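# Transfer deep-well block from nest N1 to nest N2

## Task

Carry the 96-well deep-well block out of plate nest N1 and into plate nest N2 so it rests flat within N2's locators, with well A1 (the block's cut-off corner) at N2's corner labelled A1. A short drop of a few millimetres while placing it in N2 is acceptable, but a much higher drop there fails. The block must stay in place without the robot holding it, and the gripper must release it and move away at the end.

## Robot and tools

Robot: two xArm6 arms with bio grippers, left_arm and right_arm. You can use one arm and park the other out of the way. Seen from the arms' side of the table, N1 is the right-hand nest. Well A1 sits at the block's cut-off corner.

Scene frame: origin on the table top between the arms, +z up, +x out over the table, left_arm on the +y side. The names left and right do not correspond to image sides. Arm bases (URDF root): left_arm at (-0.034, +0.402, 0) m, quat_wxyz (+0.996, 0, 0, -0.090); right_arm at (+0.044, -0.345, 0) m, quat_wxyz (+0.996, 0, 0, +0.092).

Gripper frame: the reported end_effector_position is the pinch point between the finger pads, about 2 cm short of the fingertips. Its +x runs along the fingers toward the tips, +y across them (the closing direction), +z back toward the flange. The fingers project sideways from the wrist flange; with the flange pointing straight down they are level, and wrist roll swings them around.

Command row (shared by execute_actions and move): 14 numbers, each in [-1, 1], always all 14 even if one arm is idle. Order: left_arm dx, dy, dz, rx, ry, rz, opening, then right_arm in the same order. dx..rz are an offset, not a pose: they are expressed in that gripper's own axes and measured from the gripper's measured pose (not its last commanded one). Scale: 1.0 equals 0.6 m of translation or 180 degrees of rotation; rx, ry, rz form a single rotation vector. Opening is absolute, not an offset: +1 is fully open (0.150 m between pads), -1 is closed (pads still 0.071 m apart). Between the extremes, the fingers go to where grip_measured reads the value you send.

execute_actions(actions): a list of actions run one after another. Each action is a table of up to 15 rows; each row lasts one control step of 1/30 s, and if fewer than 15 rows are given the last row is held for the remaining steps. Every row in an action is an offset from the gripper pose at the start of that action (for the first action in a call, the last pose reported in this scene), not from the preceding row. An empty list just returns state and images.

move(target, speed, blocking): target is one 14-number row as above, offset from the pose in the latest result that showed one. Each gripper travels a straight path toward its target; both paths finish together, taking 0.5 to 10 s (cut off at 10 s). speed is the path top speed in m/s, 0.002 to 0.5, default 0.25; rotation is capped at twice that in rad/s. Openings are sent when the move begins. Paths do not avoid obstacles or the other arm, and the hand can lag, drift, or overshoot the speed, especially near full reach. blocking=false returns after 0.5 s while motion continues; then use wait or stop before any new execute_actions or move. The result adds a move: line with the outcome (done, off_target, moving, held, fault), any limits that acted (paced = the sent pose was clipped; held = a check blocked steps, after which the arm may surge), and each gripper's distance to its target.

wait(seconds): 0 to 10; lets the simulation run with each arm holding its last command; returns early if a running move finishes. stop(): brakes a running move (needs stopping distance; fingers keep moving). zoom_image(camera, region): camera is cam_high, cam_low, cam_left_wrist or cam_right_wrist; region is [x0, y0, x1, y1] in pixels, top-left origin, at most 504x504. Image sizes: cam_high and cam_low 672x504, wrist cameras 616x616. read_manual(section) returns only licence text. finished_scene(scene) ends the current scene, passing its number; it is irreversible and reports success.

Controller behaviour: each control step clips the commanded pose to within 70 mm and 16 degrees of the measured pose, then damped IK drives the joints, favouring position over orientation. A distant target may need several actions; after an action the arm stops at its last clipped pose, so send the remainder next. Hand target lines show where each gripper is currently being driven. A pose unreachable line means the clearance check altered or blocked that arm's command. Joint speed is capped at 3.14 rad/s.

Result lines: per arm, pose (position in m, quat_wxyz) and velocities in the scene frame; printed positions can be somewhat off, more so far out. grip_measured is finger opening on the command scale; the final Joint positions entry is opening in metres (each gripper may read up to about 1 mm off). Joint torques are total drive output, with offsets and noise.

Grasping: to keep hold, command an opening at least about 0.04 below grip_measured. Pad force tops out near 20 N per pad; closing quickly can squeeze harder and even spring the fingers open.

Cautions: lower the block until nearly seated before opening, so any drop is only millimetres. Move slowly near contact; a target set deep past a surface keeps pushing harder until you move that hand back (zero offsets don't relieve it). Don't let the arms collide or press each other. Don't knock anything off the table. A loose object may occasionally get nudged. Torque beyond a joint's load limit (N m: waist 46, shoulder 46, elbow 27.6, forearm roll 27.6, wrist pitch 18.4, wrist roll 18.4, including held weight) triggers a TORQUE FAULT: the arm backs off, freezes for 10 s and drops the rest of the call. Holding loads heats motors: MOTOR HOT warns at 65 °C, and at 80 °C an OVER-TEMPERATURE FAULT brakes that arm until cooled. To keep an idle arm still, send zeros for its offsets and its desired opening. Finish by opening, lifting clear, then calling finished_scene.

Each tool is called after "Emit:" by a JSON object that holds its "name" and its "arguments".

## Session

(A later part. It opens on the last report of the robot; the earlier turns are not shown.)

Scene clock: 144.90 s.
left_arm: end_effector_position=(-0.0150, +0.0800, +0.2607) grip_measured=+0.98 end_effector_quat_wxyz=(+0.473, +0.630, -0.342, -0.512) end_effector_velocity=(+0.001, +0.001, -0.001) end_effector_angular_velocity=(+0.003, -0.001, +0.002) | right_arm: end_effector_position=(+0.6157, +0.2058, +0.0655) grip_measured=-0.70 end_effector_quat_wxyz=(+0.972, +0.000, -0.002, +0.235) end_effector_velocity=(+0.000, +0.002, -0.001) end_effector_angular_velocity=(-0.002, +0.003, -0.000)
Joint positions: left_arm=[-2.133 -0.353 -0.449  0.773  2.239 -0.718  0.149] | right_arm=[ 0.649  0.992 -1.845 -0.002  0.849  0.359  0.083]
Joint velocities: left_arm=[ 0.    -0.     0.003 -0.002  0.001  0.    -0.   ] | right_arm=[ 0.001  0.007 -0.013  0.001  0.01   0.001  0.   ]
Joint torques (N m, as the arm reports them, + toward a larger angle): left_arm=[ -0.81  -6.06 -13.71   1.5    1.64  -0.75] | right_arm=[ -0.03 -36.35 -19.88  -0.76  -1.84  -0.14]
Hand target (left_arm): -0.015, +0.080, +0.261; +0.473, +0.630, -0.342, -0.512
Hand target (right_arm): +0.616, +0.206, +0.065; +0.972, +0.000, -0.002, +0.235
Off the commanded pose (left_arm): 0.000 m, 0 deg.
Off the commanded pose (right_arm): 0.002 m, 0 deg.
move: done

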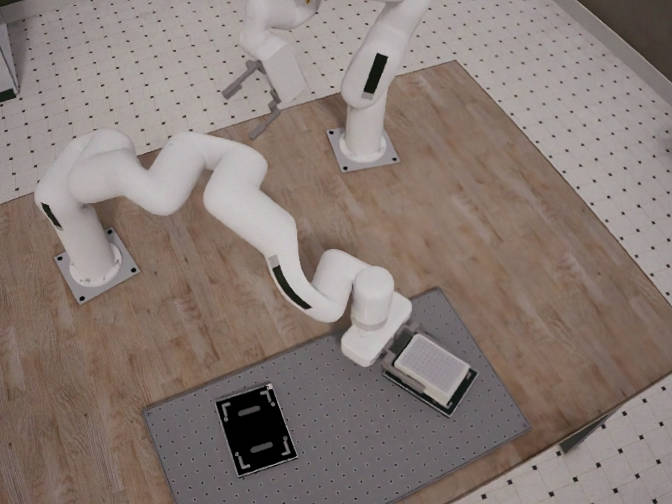

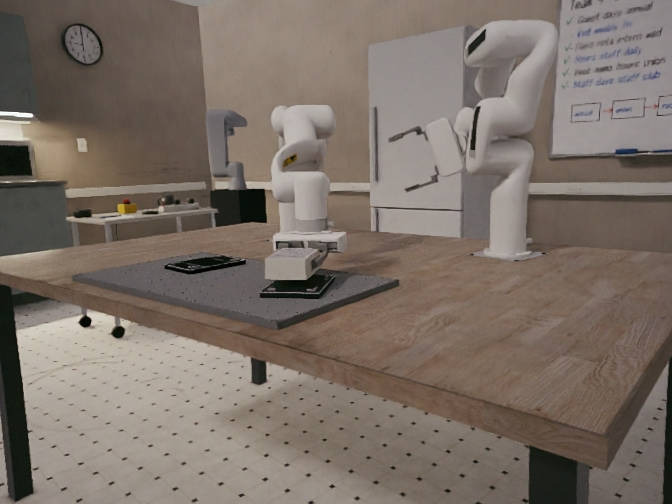

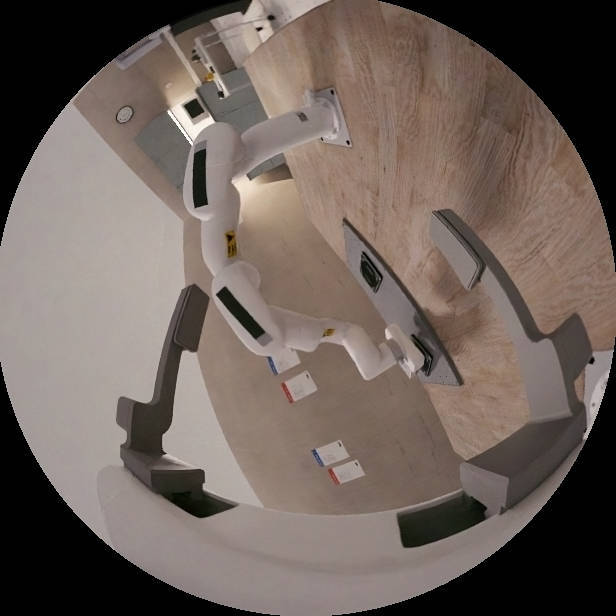

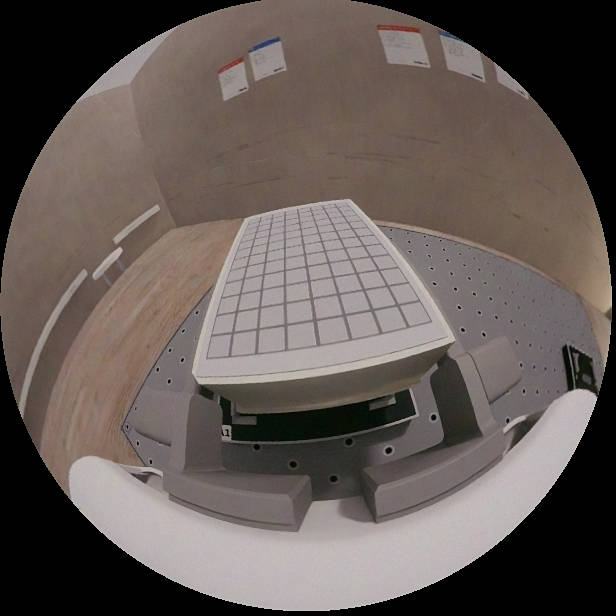

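Emit:
{"name": "move", "arguments": {"target": [0,0,0,0,0,0,1,0.0035,0.0183,-0.0175,0,0,0,-0.85], "speed": 0.04}}

Emit:
{"name": "zoom_image", "arguments": {"camera": "cam_right_wrist", "region": [210, 390, 290, 460]}}

Emit:
{"name": "zoom_image", "arguments": {"camera": "cam_right_wrist", "region": [370, 365, 450, 435]}}

Emit:
{"name": "zoom_image", "arguments": {"camera": "cam_low", "region": [250, 230, 350, 310]}}

Emit:
{"name": "zoom_image", "arguments": {"camera": "cam_high", "region": [380, 320, 490, 430]}}

Scene clock: 149.47 s.
left_arm: end_effector_position=(-0.0150, +0.0800, +0.2607) grip_measured=+0.98 end_effector_quat_wxyz=(+0.473, +0.630, -0.342, -0.512) end_effector_velocity=(+0.000, +0.000, -0.000) end_effector_angular_velocity=(+0.001, +0.000, -0.000) | right_arm: end_effector_position=(+0.6127, +0.2165, +0.0552) grip_measured=-0.70 end_effector_quat_wxyz=(+0.972, +0.000, -0.002, +0.235) end_effector_velocity=(+0.002, +0.001, +0.002) end_effector_angular_velocity=(+0.004, -0.004, -0.003)
Joint positions: left_arm=[-2.133 -0.353 -0.449  0.773  2.239 -0.718  0.149] | right_arm=[ 0.663  1.038 -1.898 -0.002  0.856  0.374  0.083]
Joint velocities: left_arm=[-0.     0.     0.001 -0.001 -0.001 -0.    -0.   ] | right_arm=[ 0.     0.004 -0.011 -0.     0.002  0.003  0.   ]
Joint torques (N m, as the arm reports them, + toward a larger angle): left_arm=[ -0.87  -6.12 -13.58   1.58   1.55  -0.77] | right_arm=[  0.44 -37.04 -20.18  -0.02  -1.77  -0.51]
Hand target (left_arm): -0.015, +0.080, +0.261; +0.473, +0.630, -0.342, -0.512
Hand target (right_arm): +0.613, +0.217, +0.055; +0.972, +0.000, -0.002, +0.235
Off the commanded pose (left_arm): 0.000 m, 0 deg.
Off the commanded pose (right_arm): 0.000 m, 0 deg.
move: done

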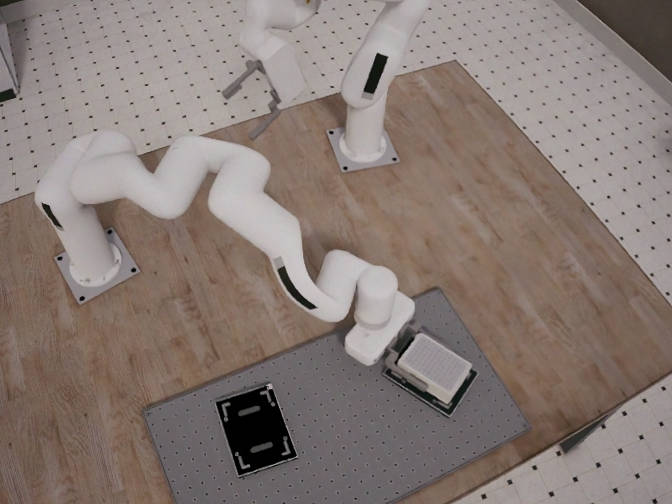

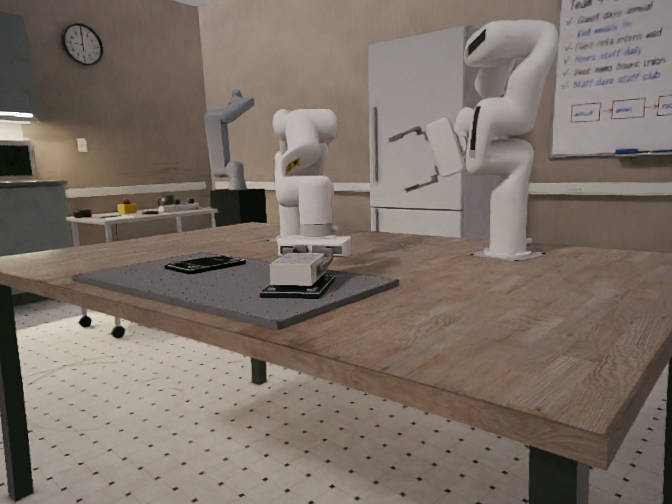

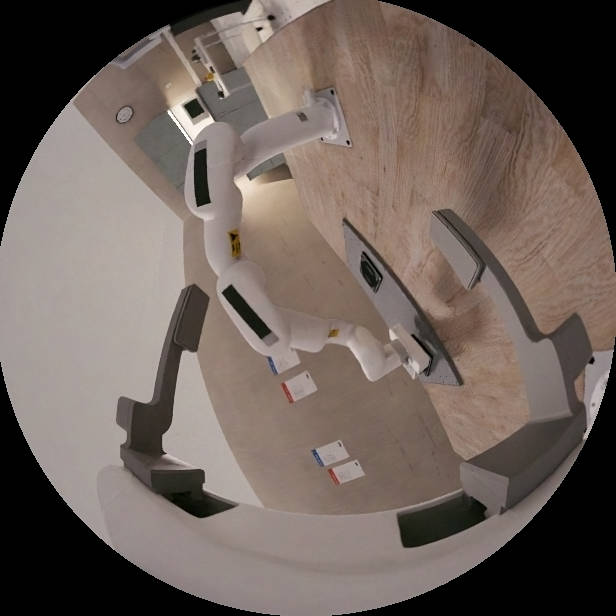

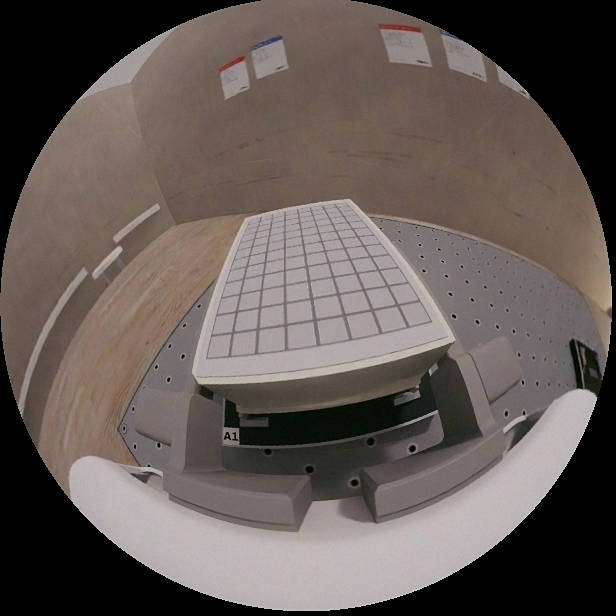

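Region (210, 390, 290, 460) of cam_right_wrist's 616x616 image, scaled by 6.300, with more detail than that image has; it fills the top 441 rows of this view, and the rest is white.

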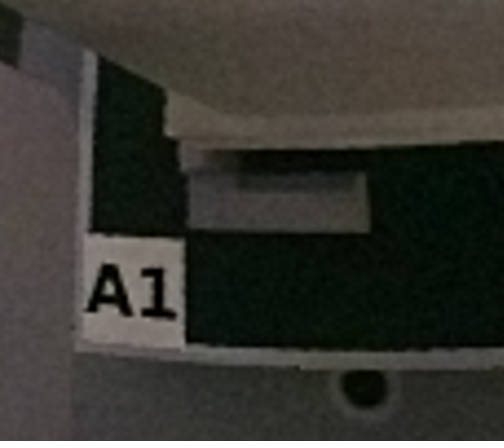

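Region (370, 365, 450, 435) of cam_right_wrist's 616x616 image, scaled by 6.300, with more detail than that image has; it fills the top 441 rows of this view, and the rest is white.

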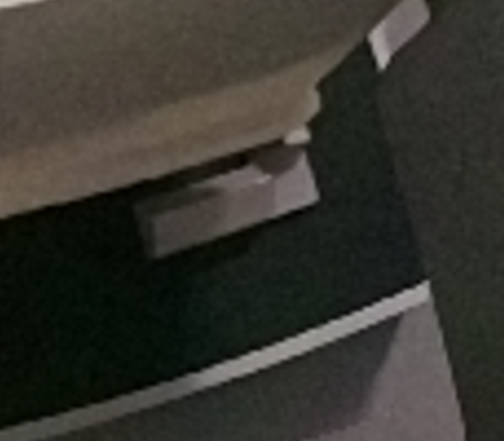

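Region (250, 230, 350, 310) of cam_low's 672x504 image, scaled by 5.040, with more detail than that image has; it fills the top 403 rows of this view, and the rest is white.

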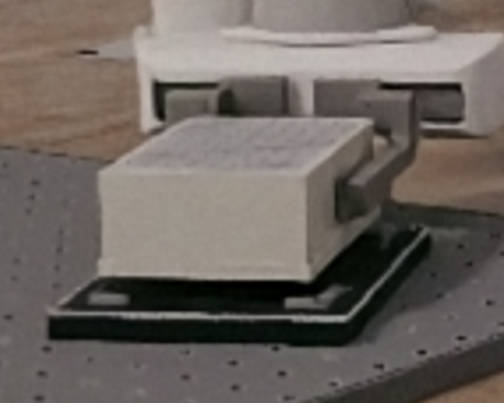

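Region (380, 320, 490, 430) of cam_high's 672x504 image, scaled by 4.582, with more detail than that image has.

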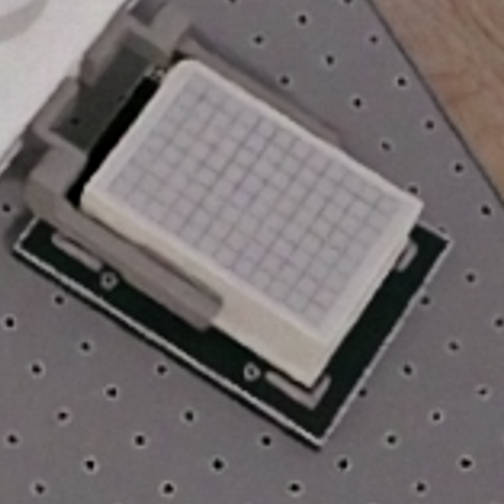

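Emit:
{"name": "move", "arguments": {"target": [0,0,0,0,0,0,1,0.0006,0.0018,-0.002,0,0,0.002,-0.85], "speed": 0.02}}

Emit:
{"name": "zoom_image", "arguments": {"camera": "cam_right_wrist", "region": [210, 390, 290, 460]}}

Emit:
{"name": "zoom_image", "arguments": {"camera": "cam_right_wrist", "region": [370, 365, 450, 435]}}

Emit:
{"name": "zoom_image", "arguments": {"camera": "cam_low", "region": [255, 260, 340, 305]}}

Scene clock: 154.93 s.
left_arm: end_effector_position=(-0.0150, +0.0800, +0.2607) grip_measured=+0.98 end_effector_quat_wxyz=(+0.473, +0.630, -0.342, -0.512) end_effector_velocity=(+0.000, +0.000, -0.000) end_effector_angular_velocity=(-0.000, +0.000, +0.000) | right_arm: end_effector_position=(+0.6126, +0.2176, +0.0540) grip_measured=-0.70 end_effector_quat_wxyz=(+0.971, +0.000, -0.002, +0.238) end_effector_velocity=(+0.000, +0.000, -0.000) end_effector_angular_velocity=(-0.001, -0.001, +0.002)
Joint positions: left_arm=[-2.133 -0.353 -0.449  0.773  2.239 -0.718  0.149] | right_arm=[ 0.663  1.042 -1.902 -0.002  0.856  0.368  0.083]
Joint velocities: left_arm=[ 0.     0.     0.    -0.    -0.001 -0.001 -0.   ] | right_arm=[-0.     0.001 -0.001 -0.002 -0.    -0.001 -0.   ]
Joint torques (N m, as the arm reports them, + toward a larger angle): left_arm=[ -1.09  -6.12 -13.66   1.51   1.58  -0.67] | right_arm=[ -0.42 -37.71 -19.15  -0.74  -1.72  -0.39]
Hand target (left_arm): -0.015, +0.080, +0.261; +0.473, +0.630, -0.342, -0.512
Hand target (right_arm): +0.613, +0.218, +0.054; +0.971, +0.000, -0.002, +0.238
Off the commanded pose (left_arm): 0.000 m, 0 deg.
Off the commanded pose (right_arm): 0.000 m, 0 deg.
move: done

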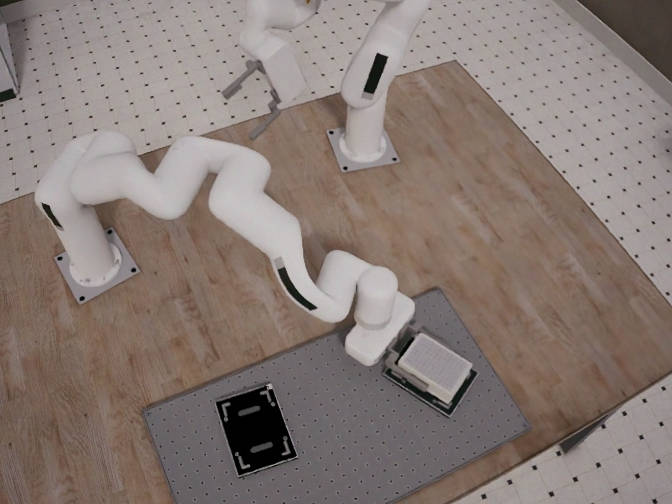

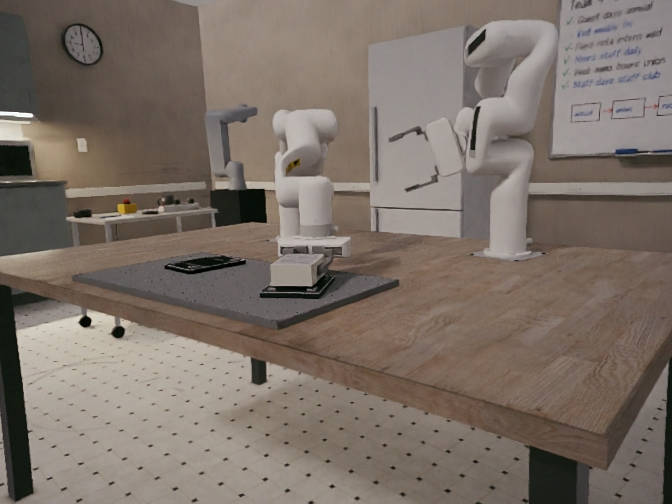

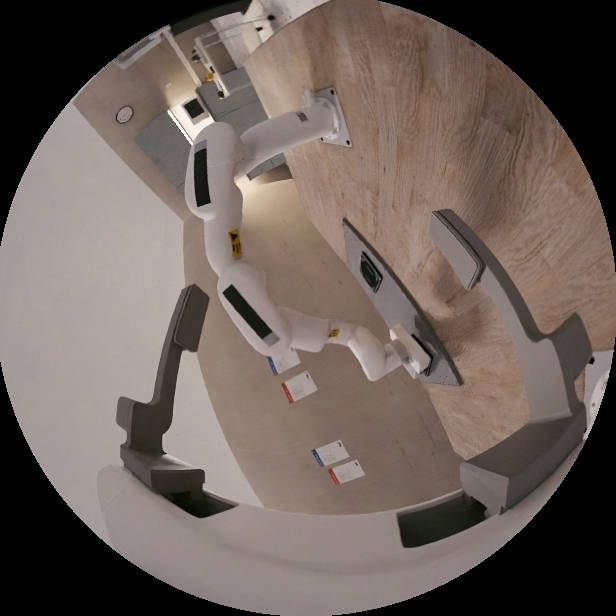

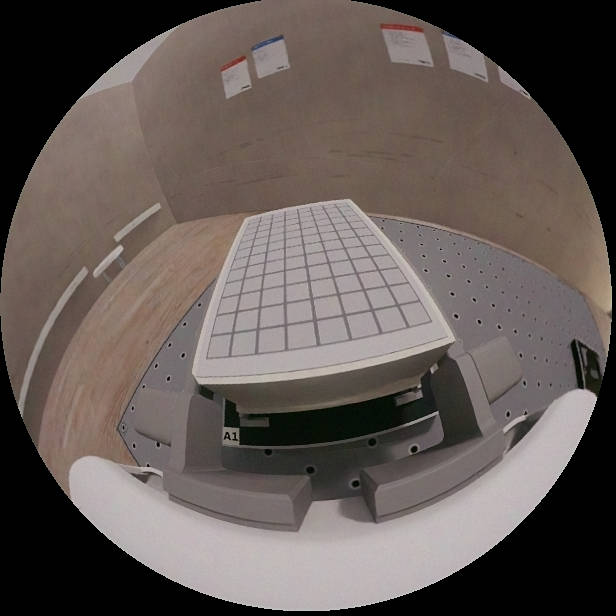

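Region (210, 390, 290, 460) of cam_right_wrist's 616x616 image, scaled by 6.300, with more detail than that image has; it fills the top 441 rows of this view, and the rest is white.

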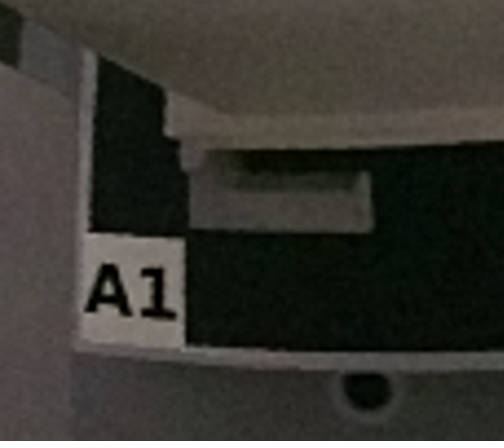

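Region (370, 365, 450, 435) of cam_right_wrist's 616x616 image, scaled by 6.300, with more detail than that image has; it fills the top 441 rows of this view, and the rest is white.

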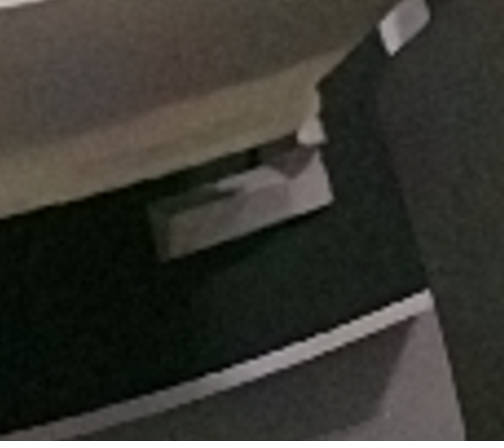

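Region (255, 260, 340, 305) of cam_low's 672x504 image, scaled by 5.929, with more detail than that image has; it fills the top 267 rows of this view, and the rest is white.

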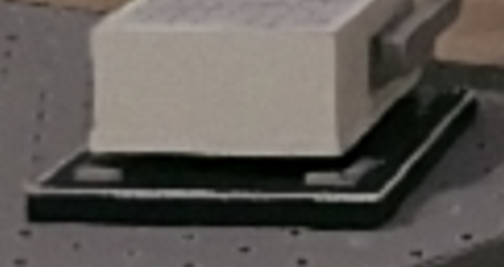

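Emit:
{"name": "move", "arguments": {"target": [0,0,0,0,0,0,1,0.0002,0.0003,-0.015,0,0,0,-0.85], "speed": 0.012}}

Emit:
{"name": "zoom_image", "arguments": {"camera": "cam_right_wrist", "region": [160, 330, 500, 500]}}

Emit:
{"name": "zoom_image", "arguments": {"camera": "cam_low", "region": [255, 260, 340, 305]}}

Emit:
{"name": "zoom_image", "arguments": {"camera": "cam_high", "region": [380, 320, 490, 430]}}

Scene clock: 158.83 s.
left_arm: end_effector_position=(-0.0150, +0.0800, +0.2607) grip_measured=+0.98 end_effector_quat_wxyz=(+0.473, +0.630, -0.342, -0.512) end_effector_velocity=(-0.000, +0.000, +0.000) end_effector_angular_velocity=(+0.001, +0.000, -0.000) | right_arm: end_effector_position=(+0.6128, +0.2179, +0.0458) grip_measured=-0.70 end_effector_quat_wxyz=(+0.971, +0.001, -0.003, +0.238) end_effector_velocity=(+0.000, +0.000, -0.001) end_effector_angular_velocity=(+0.001, -0.001, -0.001)
Joint positions: left_arm=[-2.133 -0.353 -0.449  0.773  2.239 -0.718  0.149] | right_arm=[ 0.663  1.062 -1.912 -0.002  0.845  0.368  0.083]
Joint velocities: left_arm=[-0.001  0.    -0.001 -0.     0.001  0.001 -0.   ] | right_arm=[-0.     0.003 -0.002  0.    -0.002  0.     0.   ]
Joint torques (N m, as the arm reports them, + toward a larger angle): left_arm=[ -0.75  -6.35 -13.53   1.49   1.54  -0.73] | right_arm=[  0.64 -35.87 -19.41  -0.52  -1.94  -0.33]
Hand target (left_arm): -0.015, +0.080, +0.261; +0.473, +0.630, -0.342, -0.512
Hand target (right_arm): +0.613, +0.218, +0.045; +0.971, +0.000, -0.002, +0.238
Off the commanded pose (left_arm): 0.000 m, 0 deg.
Off the commanded pose (right_arm): 0.001 m, 0 deg.
move: done

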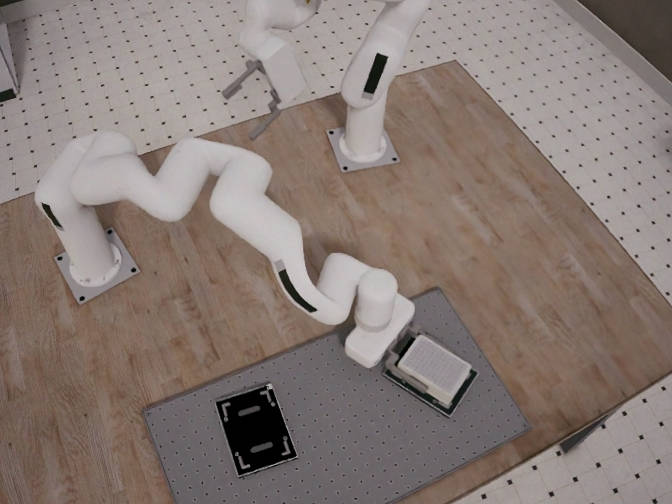

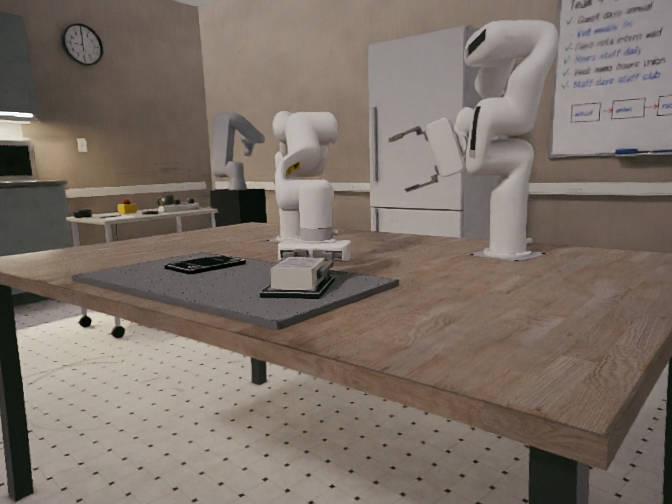

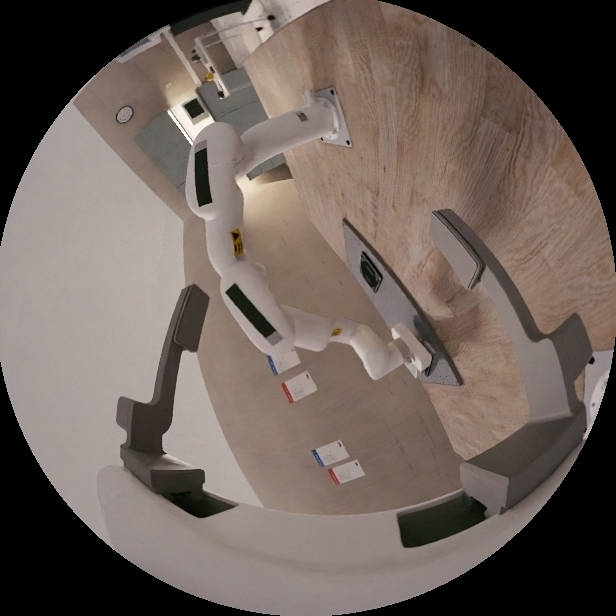

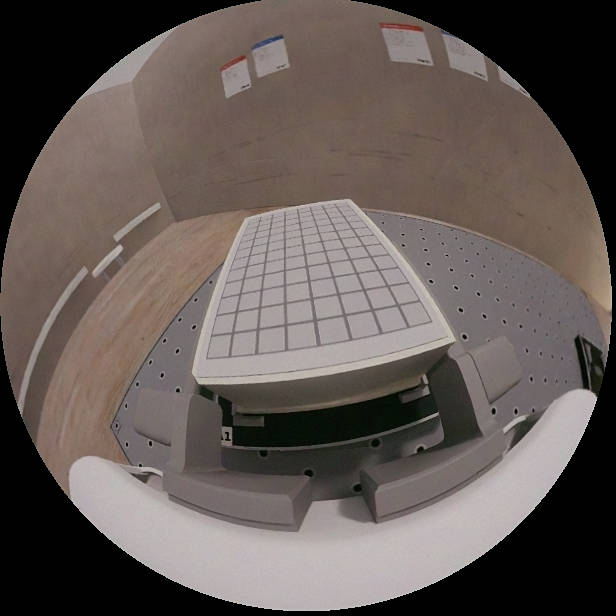

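Region (160, 330, 500, 500) of cam_right_wrist's 616x616 image, scaled by 1.482, with more detail than that image has.

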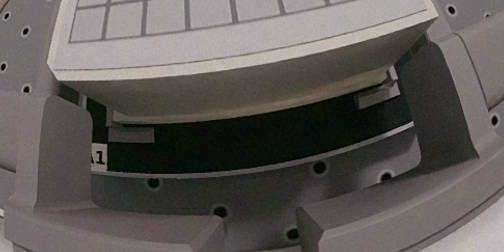

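Region (255, 260, 340, 305) of cam_low's 672x504 image, scaled by 5.929, with more detail than that image has; it fills the top 267 rows of this view, and the rest is white.

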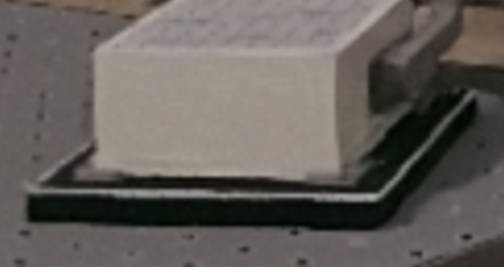

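Region (380, 320, 490, 430) of cam_high's 672x504 image, scaled by 4.582, with more detail than that image has.

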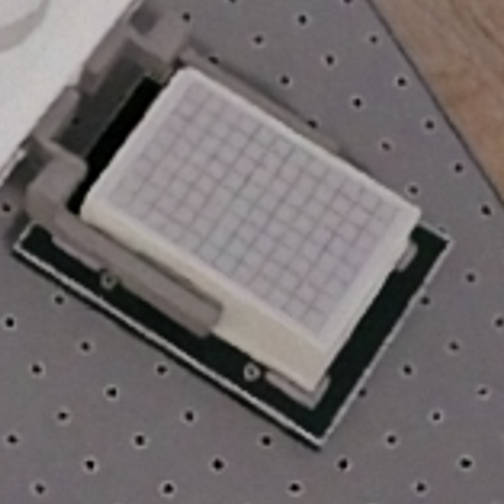

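Emit:
{"name": "execute_actions", "arguments": {"actions": [[[0,0,0,0,0,0,1,0,0,-0.0015,0,0,0,-0.85],[0,0,0,0,0,0,1,0,0,-0.0018,0,0,0,-0.85],[0,0,0,0,0,0,1,0,0,-0.0021,0,0,0,-0.85],[0,0,0,0,0,0,1,0,0,-0.0021,0,0,0,-0.85],[0,0,0,0,0,0,1,0,0,-0.0021,0,0,0,-0.85],[0,0,0,0,0,0,1,0,0,-0.0021,0,0,0,-0.85],[0,0,0,0,0,0,1,0,0,-0.0021,0,0,0,-0.85],[0,0,0,0,0,0,1,0,0,-0.0021,0,0,0,-0.85],[0,0,0,0,0,0,1,0,0,-0.0021,0,0,0,-0.75],[0,0,0,0,0,0,1,0,0,-0.0021,0,0,0,-0.72],[0,0,0,0,0,0,1,0,0,-0.0021,0,0,0,-0.70],[0,0,0,0,0,0,1,0,0,-0.0021,0,0,0,-0.68],[0,0,0,0,0,0,1,0,0,-0.0021,0,0,0,-0.65],[0,0,0,0,0,0,1,0,0,-0.0021,0,0,0,-0.6],[0,0,0,0,0,0,1,0,0,-0.0021,0,0,0,-0.5]],[[0,0,0,0,0,0,1,0,0,0,0,0,0,0.2]]]}}

Emit:
{"name": "move", "arguments": {"target": [0,0,0,0,0,0,1,-0.25,-0.03,0.17,0,0,0,0.2], "speed": 0.25}}

Emit:
{"name": "zoom_image", "arguments": {"camera": "cam_low", "region": [255, 250, 340, 305]}}

Emit:
{"name": "zoom_image", "arguments": {"camera": "cam_high", "region": [380, 320, 490, 430]}}

Scene clock: 165.17 s.
left_arm: end_effector_position=(-0.0150, +0.0800, +0.2607) grip_measured=+0.98 end_effector_quat_wxyz=(+0.473, +0.630, -0.342, -0.512) end_effector_velocity=(+0.000, -0.000, +0.000) end_effector_angular_velocity=(-0.001, +0.001, +0.001) | right_arm: end_effector_position=(+0.6124, +0.2177, +0.0430) grip_measured=+0.20 end_effector_quat_wxyz=(+0.971, +0.000, -0.002, +0.238) end_effector_velocity=(+0.000, +0.000, +0.001) end_effector_angular_velocity=(+0.001, -0.002, +0.001)
Joint positions: left_arm=[-2.133 -0.353 -0.449  0.773  2.239 -0.718  0.149] | right_arm=[ 0.664  1.066 -1.913 -0.002  0.844  0.368  0.118]
Joint velocities: left_arm=[ 0.001 -0.    -0.001 -0.    -0.001 -0.     0.   ] | right_arm=[-0.    -0.001  0.    -0.001 -0.001 -0.001  0.   ]
Joint torques (N m, as the arm reports them, + toward a larger angle): left_arm=[ -0.93  -6.38 -13.66   1.37   1.56  -0.74] | right_arm=[ -0.62 -36.24 -18.94  -0.57  -1.8   -0.56]
Hand target (left_arm): -0.015, +0.080, +0.261; +0.473, +0.630, -0.342, -0.512
Hand target (right_arm): +0.612, +0.218, +0.043; +0.971, +0.000, -0.002, +0.238
Off the commanded pose (left_arm): 0.000 m, 0 deg.
Off the commanded pose (right_arm): 0.000 m, 0 deg.

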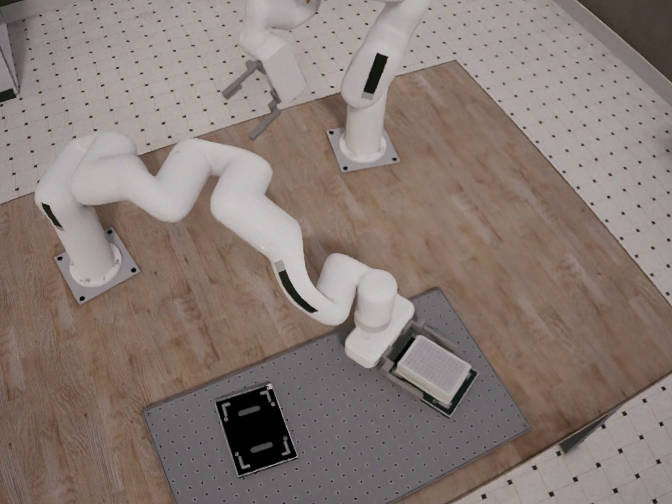

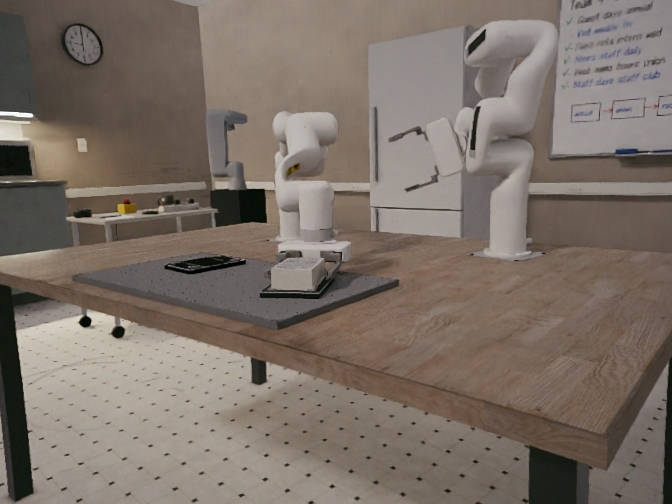

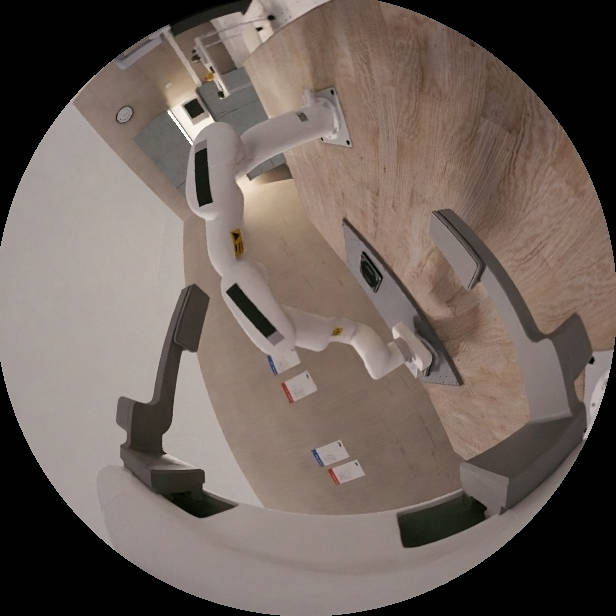

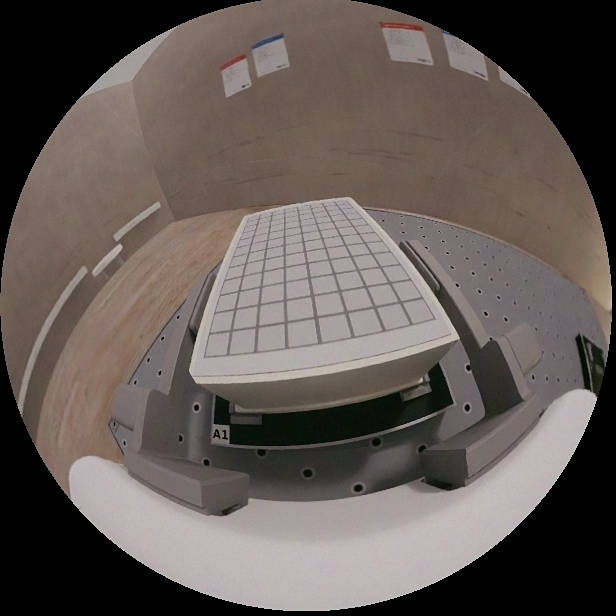

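Scene clock: 166.50 s.
left_arm: end_effector_position=(-0.0150, +0.0800, +0.2607) grip_measured=+0.98 end_effector_quat_wxyz=(+0.473, +0.630, -0.342, -0.512) end_effector_velocity=(-0.000, -0.000, -0.000) end_effector_angular_velocity=(+0.000, -0.000, -0.002) | right_arm: end_effector_position=(+0.4871, +0.1322, +0.1437) grip_measured=+0.20 end_effector_quat_wxyz=(+0.971, -0.000, -0.002, +0.238) end_effector_velocity=(-0.001, -0.000, +0.002) end_effector_angular_velocity=(+0.002, -0.001, +0.003)
Joint positions: left_arm=[-2.133 -0.353 -0.449  0.773  2.239 -0.718  0.149] | right_arm=[ 0.736  0.407 -1.087 -0.004  0.678  0.442  0.118]
Joint velocities: left_arm=[-0.001  0.001  0.     0.002 -0.001  0.001 -0.   ] | right_arm=[ 0.001 -0.007  0.006 -0.    -0.001 -0.001  0.   ]
Joint torques (N m, as the arm reports them, + toward a larger angle): left_arm=[ -0.66  -6.21 -13.6    1.34   1.69  -0.71] | right_arm=[ -0.16 -26.04 -16.82  -0.49  -1.65  -0.01]
Hand target (left_arm): -0.015, +0.080, +0.261; +0.473, +0.630, -0.342, -0.512
Hand target (right_arm): +0.487, +0.132, +0.144; +0.971, -0.000, -0.002, +0.238
Off the commanded pose (left_arm): 0.000 m, 0 deg.
Off the commanded pose (right_arm): 0.001 m, 0 deg.
move: done

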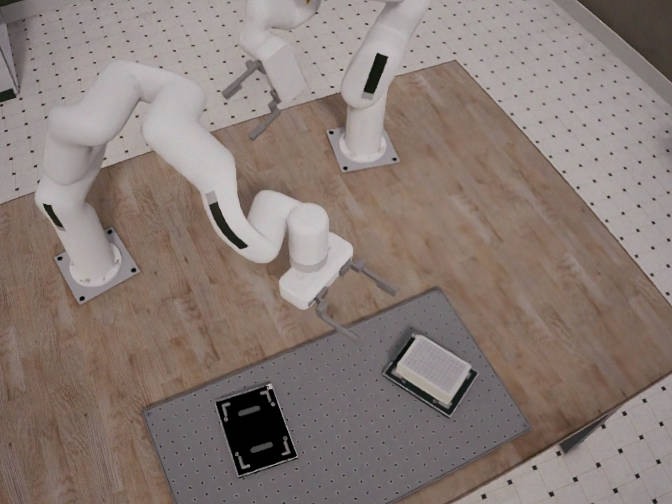

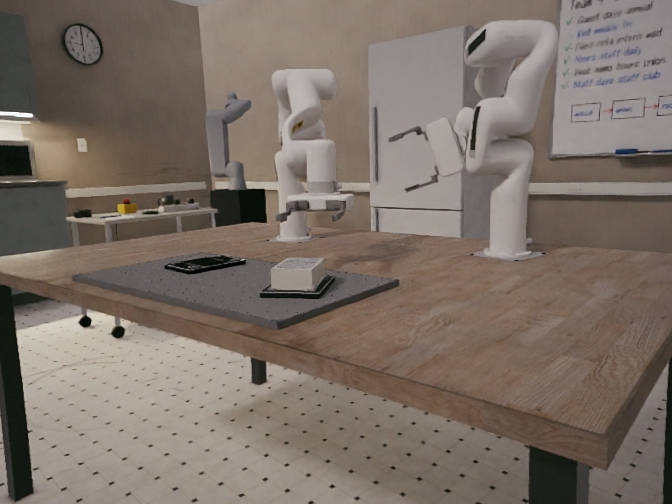

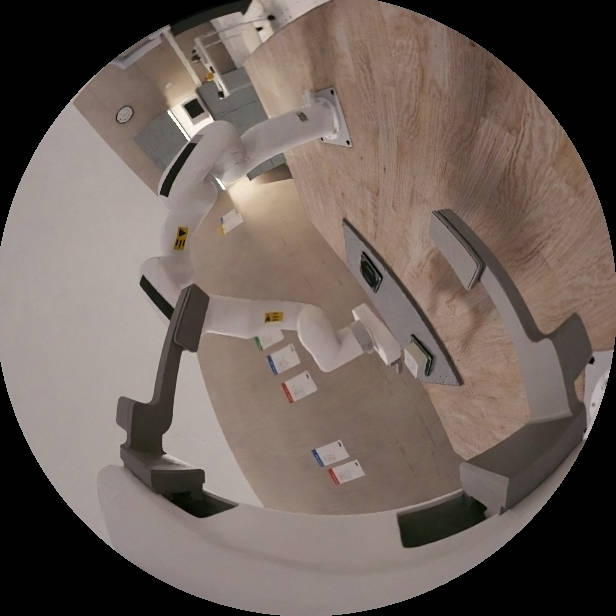

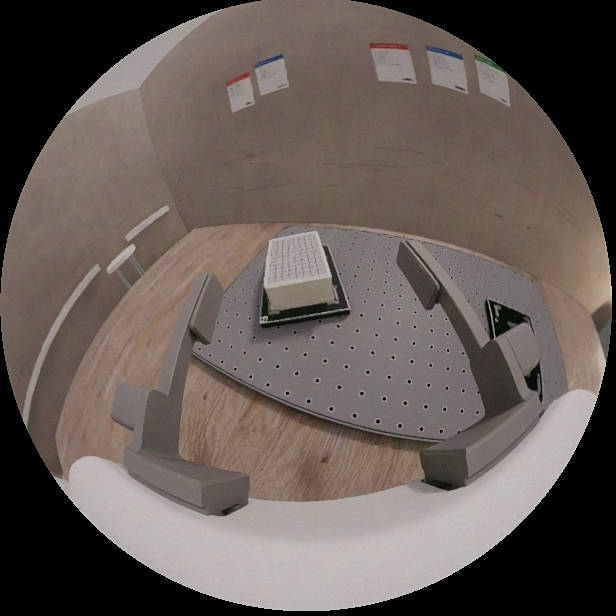

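Region (255, 250, 340, 305) of cam_low's 672x504 image, scaled by 5.929, with more detail than that image has; it fills the top 326 rows of this view, and the rest is white.

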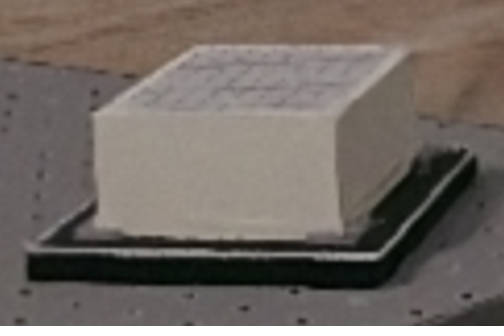

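Region (380, 320, 490, 430) of cam_high's 672x504 image, scaled by 4.582, with more detail than that image has.

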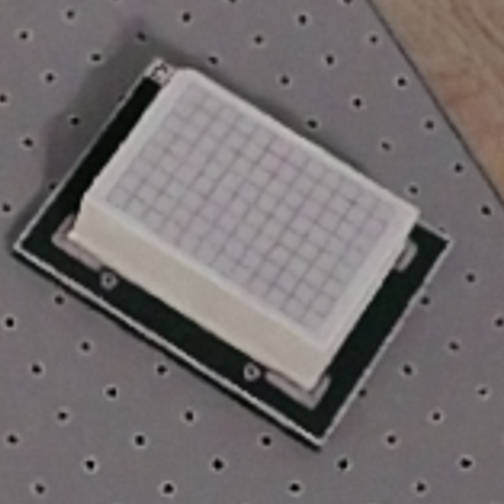

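Emit:
{"name": "zoom_image", "arguments": {"camera": "cam_right_wrist", "region": [250, 225, 360, 335]}}

Emit:
{"name": "zoom_image", "arguments": {"camera": "cam_high", "region": [380, 355, 460, 420]}}

Emit:
{"name": "zoom_image", "arguments": {"camera": "cam_low", "region": [295, 265, 340, 300]}}

Region (250, 225, 360, 335) of cam_right_wrist's 616x616 image, scaled by 4.582, with more detail than that image has.

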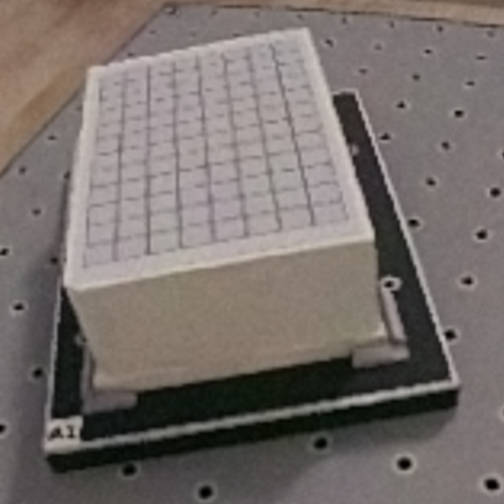

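Region (380, 355, 460, 420) of cam_high's 672x504 image, scaled by 6.300, with more detail than that image has; it fills the top 410 rows of this view, and the rest is white.

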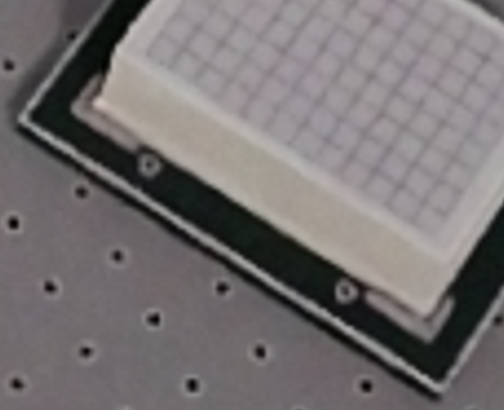

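Region (295, 265, 340, 300) of cam_low's 672x504 image, scaled by 11.200, with more detail than that image has.

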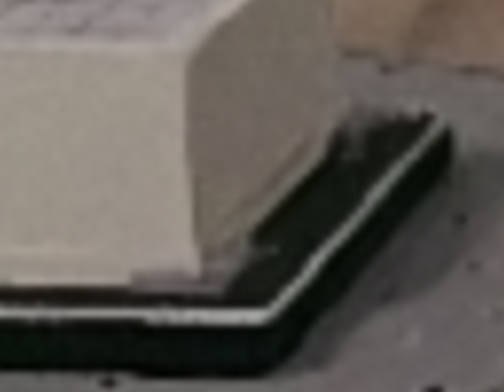

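Emit:
{"name": "zoom_image", "arguments": {"camera": "cam_right_wrist", "region": [256, 290, 296, 330]}}

Emit:
{"name": "zoom_image", "arguments": {"camera": "cam_right_wrist", "region": [312, 278, 352, 318]}}

Region (256, 290, 296, 330) of cam_right_wrist's 616x616 image, scaled by 12.600, with more detail than that image has.

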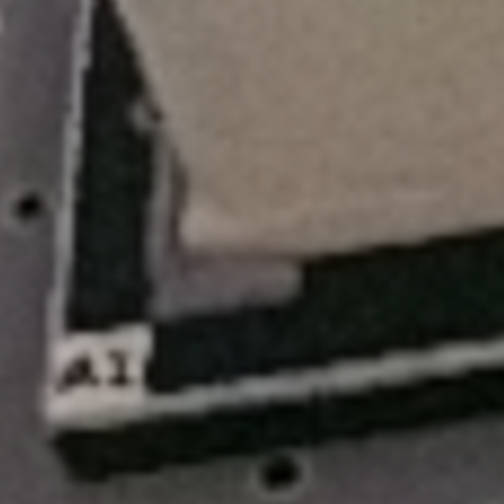

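Region (312, 278, 352, 318) of cam_right_wrist's 616x616 image, scaled by 12.600, with more detail than that image has.

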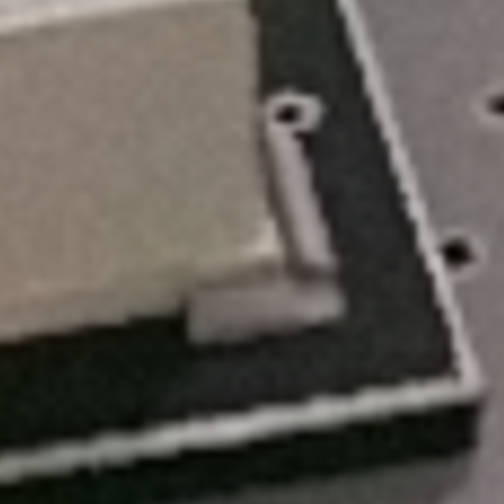

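Emit:
{"name": "move", "arguments": {"target": [0,0,0,0,0,0,1,0.11,0.03,-0.15,0,0,0,1], "speed": 0.25}}

Scene clock: 178.00 s.
left_arm: end_effector_position=(-0.0150, +0.0800, +0.2607) grip_measured=+0.98 end_effector_quat_wxyz=(+0.473, +0.630, -0.342, -0.512) end_effector_velocity=(-0.000, +0.000, -0.000) end_effector_angular_velocity=(-0.000, +0.000, -0.001) | right_arm: end_effector_position=(+0.5378, +0.1788, +0.0546) grip_measured=+1.00 end_effector_quat_wxyz=(+0.971, -0.000, -0.002, +0.238) end_effector_velocity=(+0.000, -0.000, -0.003) end_effector_angular_velocity=(-0.003, +0.003, -0.001)
Joint positions: left_arm=[-2.133 -0.353 -0.449  0.773  2.239 -0.718  0.149] | right_arm=[ 0.715  0.787 -1.423 -0.004  0.633  0.421  0.15 ]
Joint velocities: left_arm=[-0.    -0.     0.001  0.    -0.001 -0.    -0.   ] | right_arm=[-0.001  0.008 -0.005  0.002  0.001 -0.001  0.   ]
Joint torques (N m, as the arm reports them, + toward a larger angle): left_arm=[ -0.66  -6.59 -13.65   1.65   1.54  -0.77] | right_arm=[ -0.46 -33.21 -17.07  -0.38  -1.46  -0.51]
Hand target (left_arm): -0.015, +0.080, +0.261; +0.473, +0.630, -0.342, -0.512
Hand target (right_arm): +0.538, +0.179, +0.054; +0.971, -0.000, -0.002, +0.238
Off the commanded pose (left_arm): 0.000 m, 0 deg.
Off the commanded pose (right_arm): 0.001 m, 0 deg.
move: done

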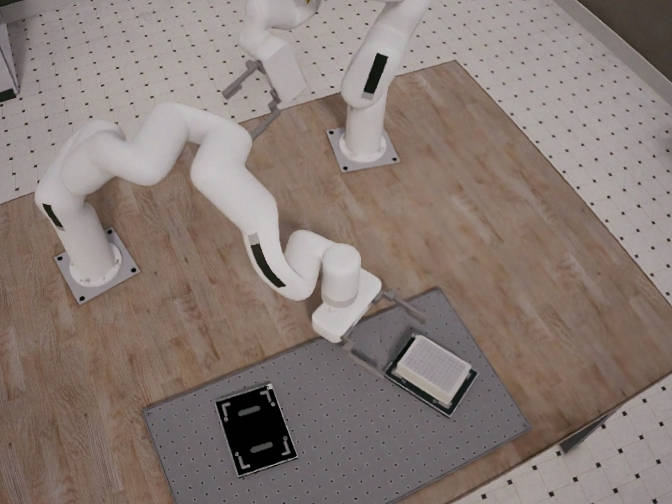

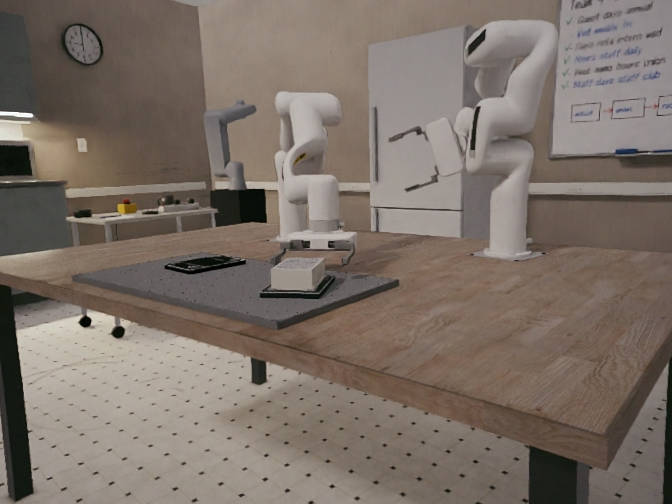

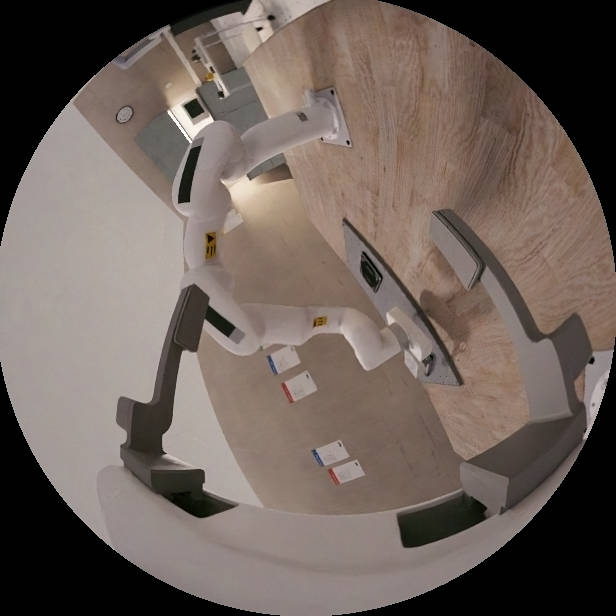

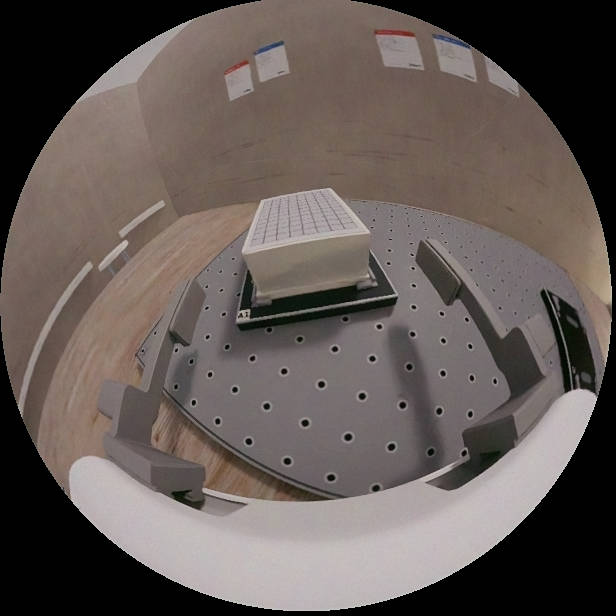

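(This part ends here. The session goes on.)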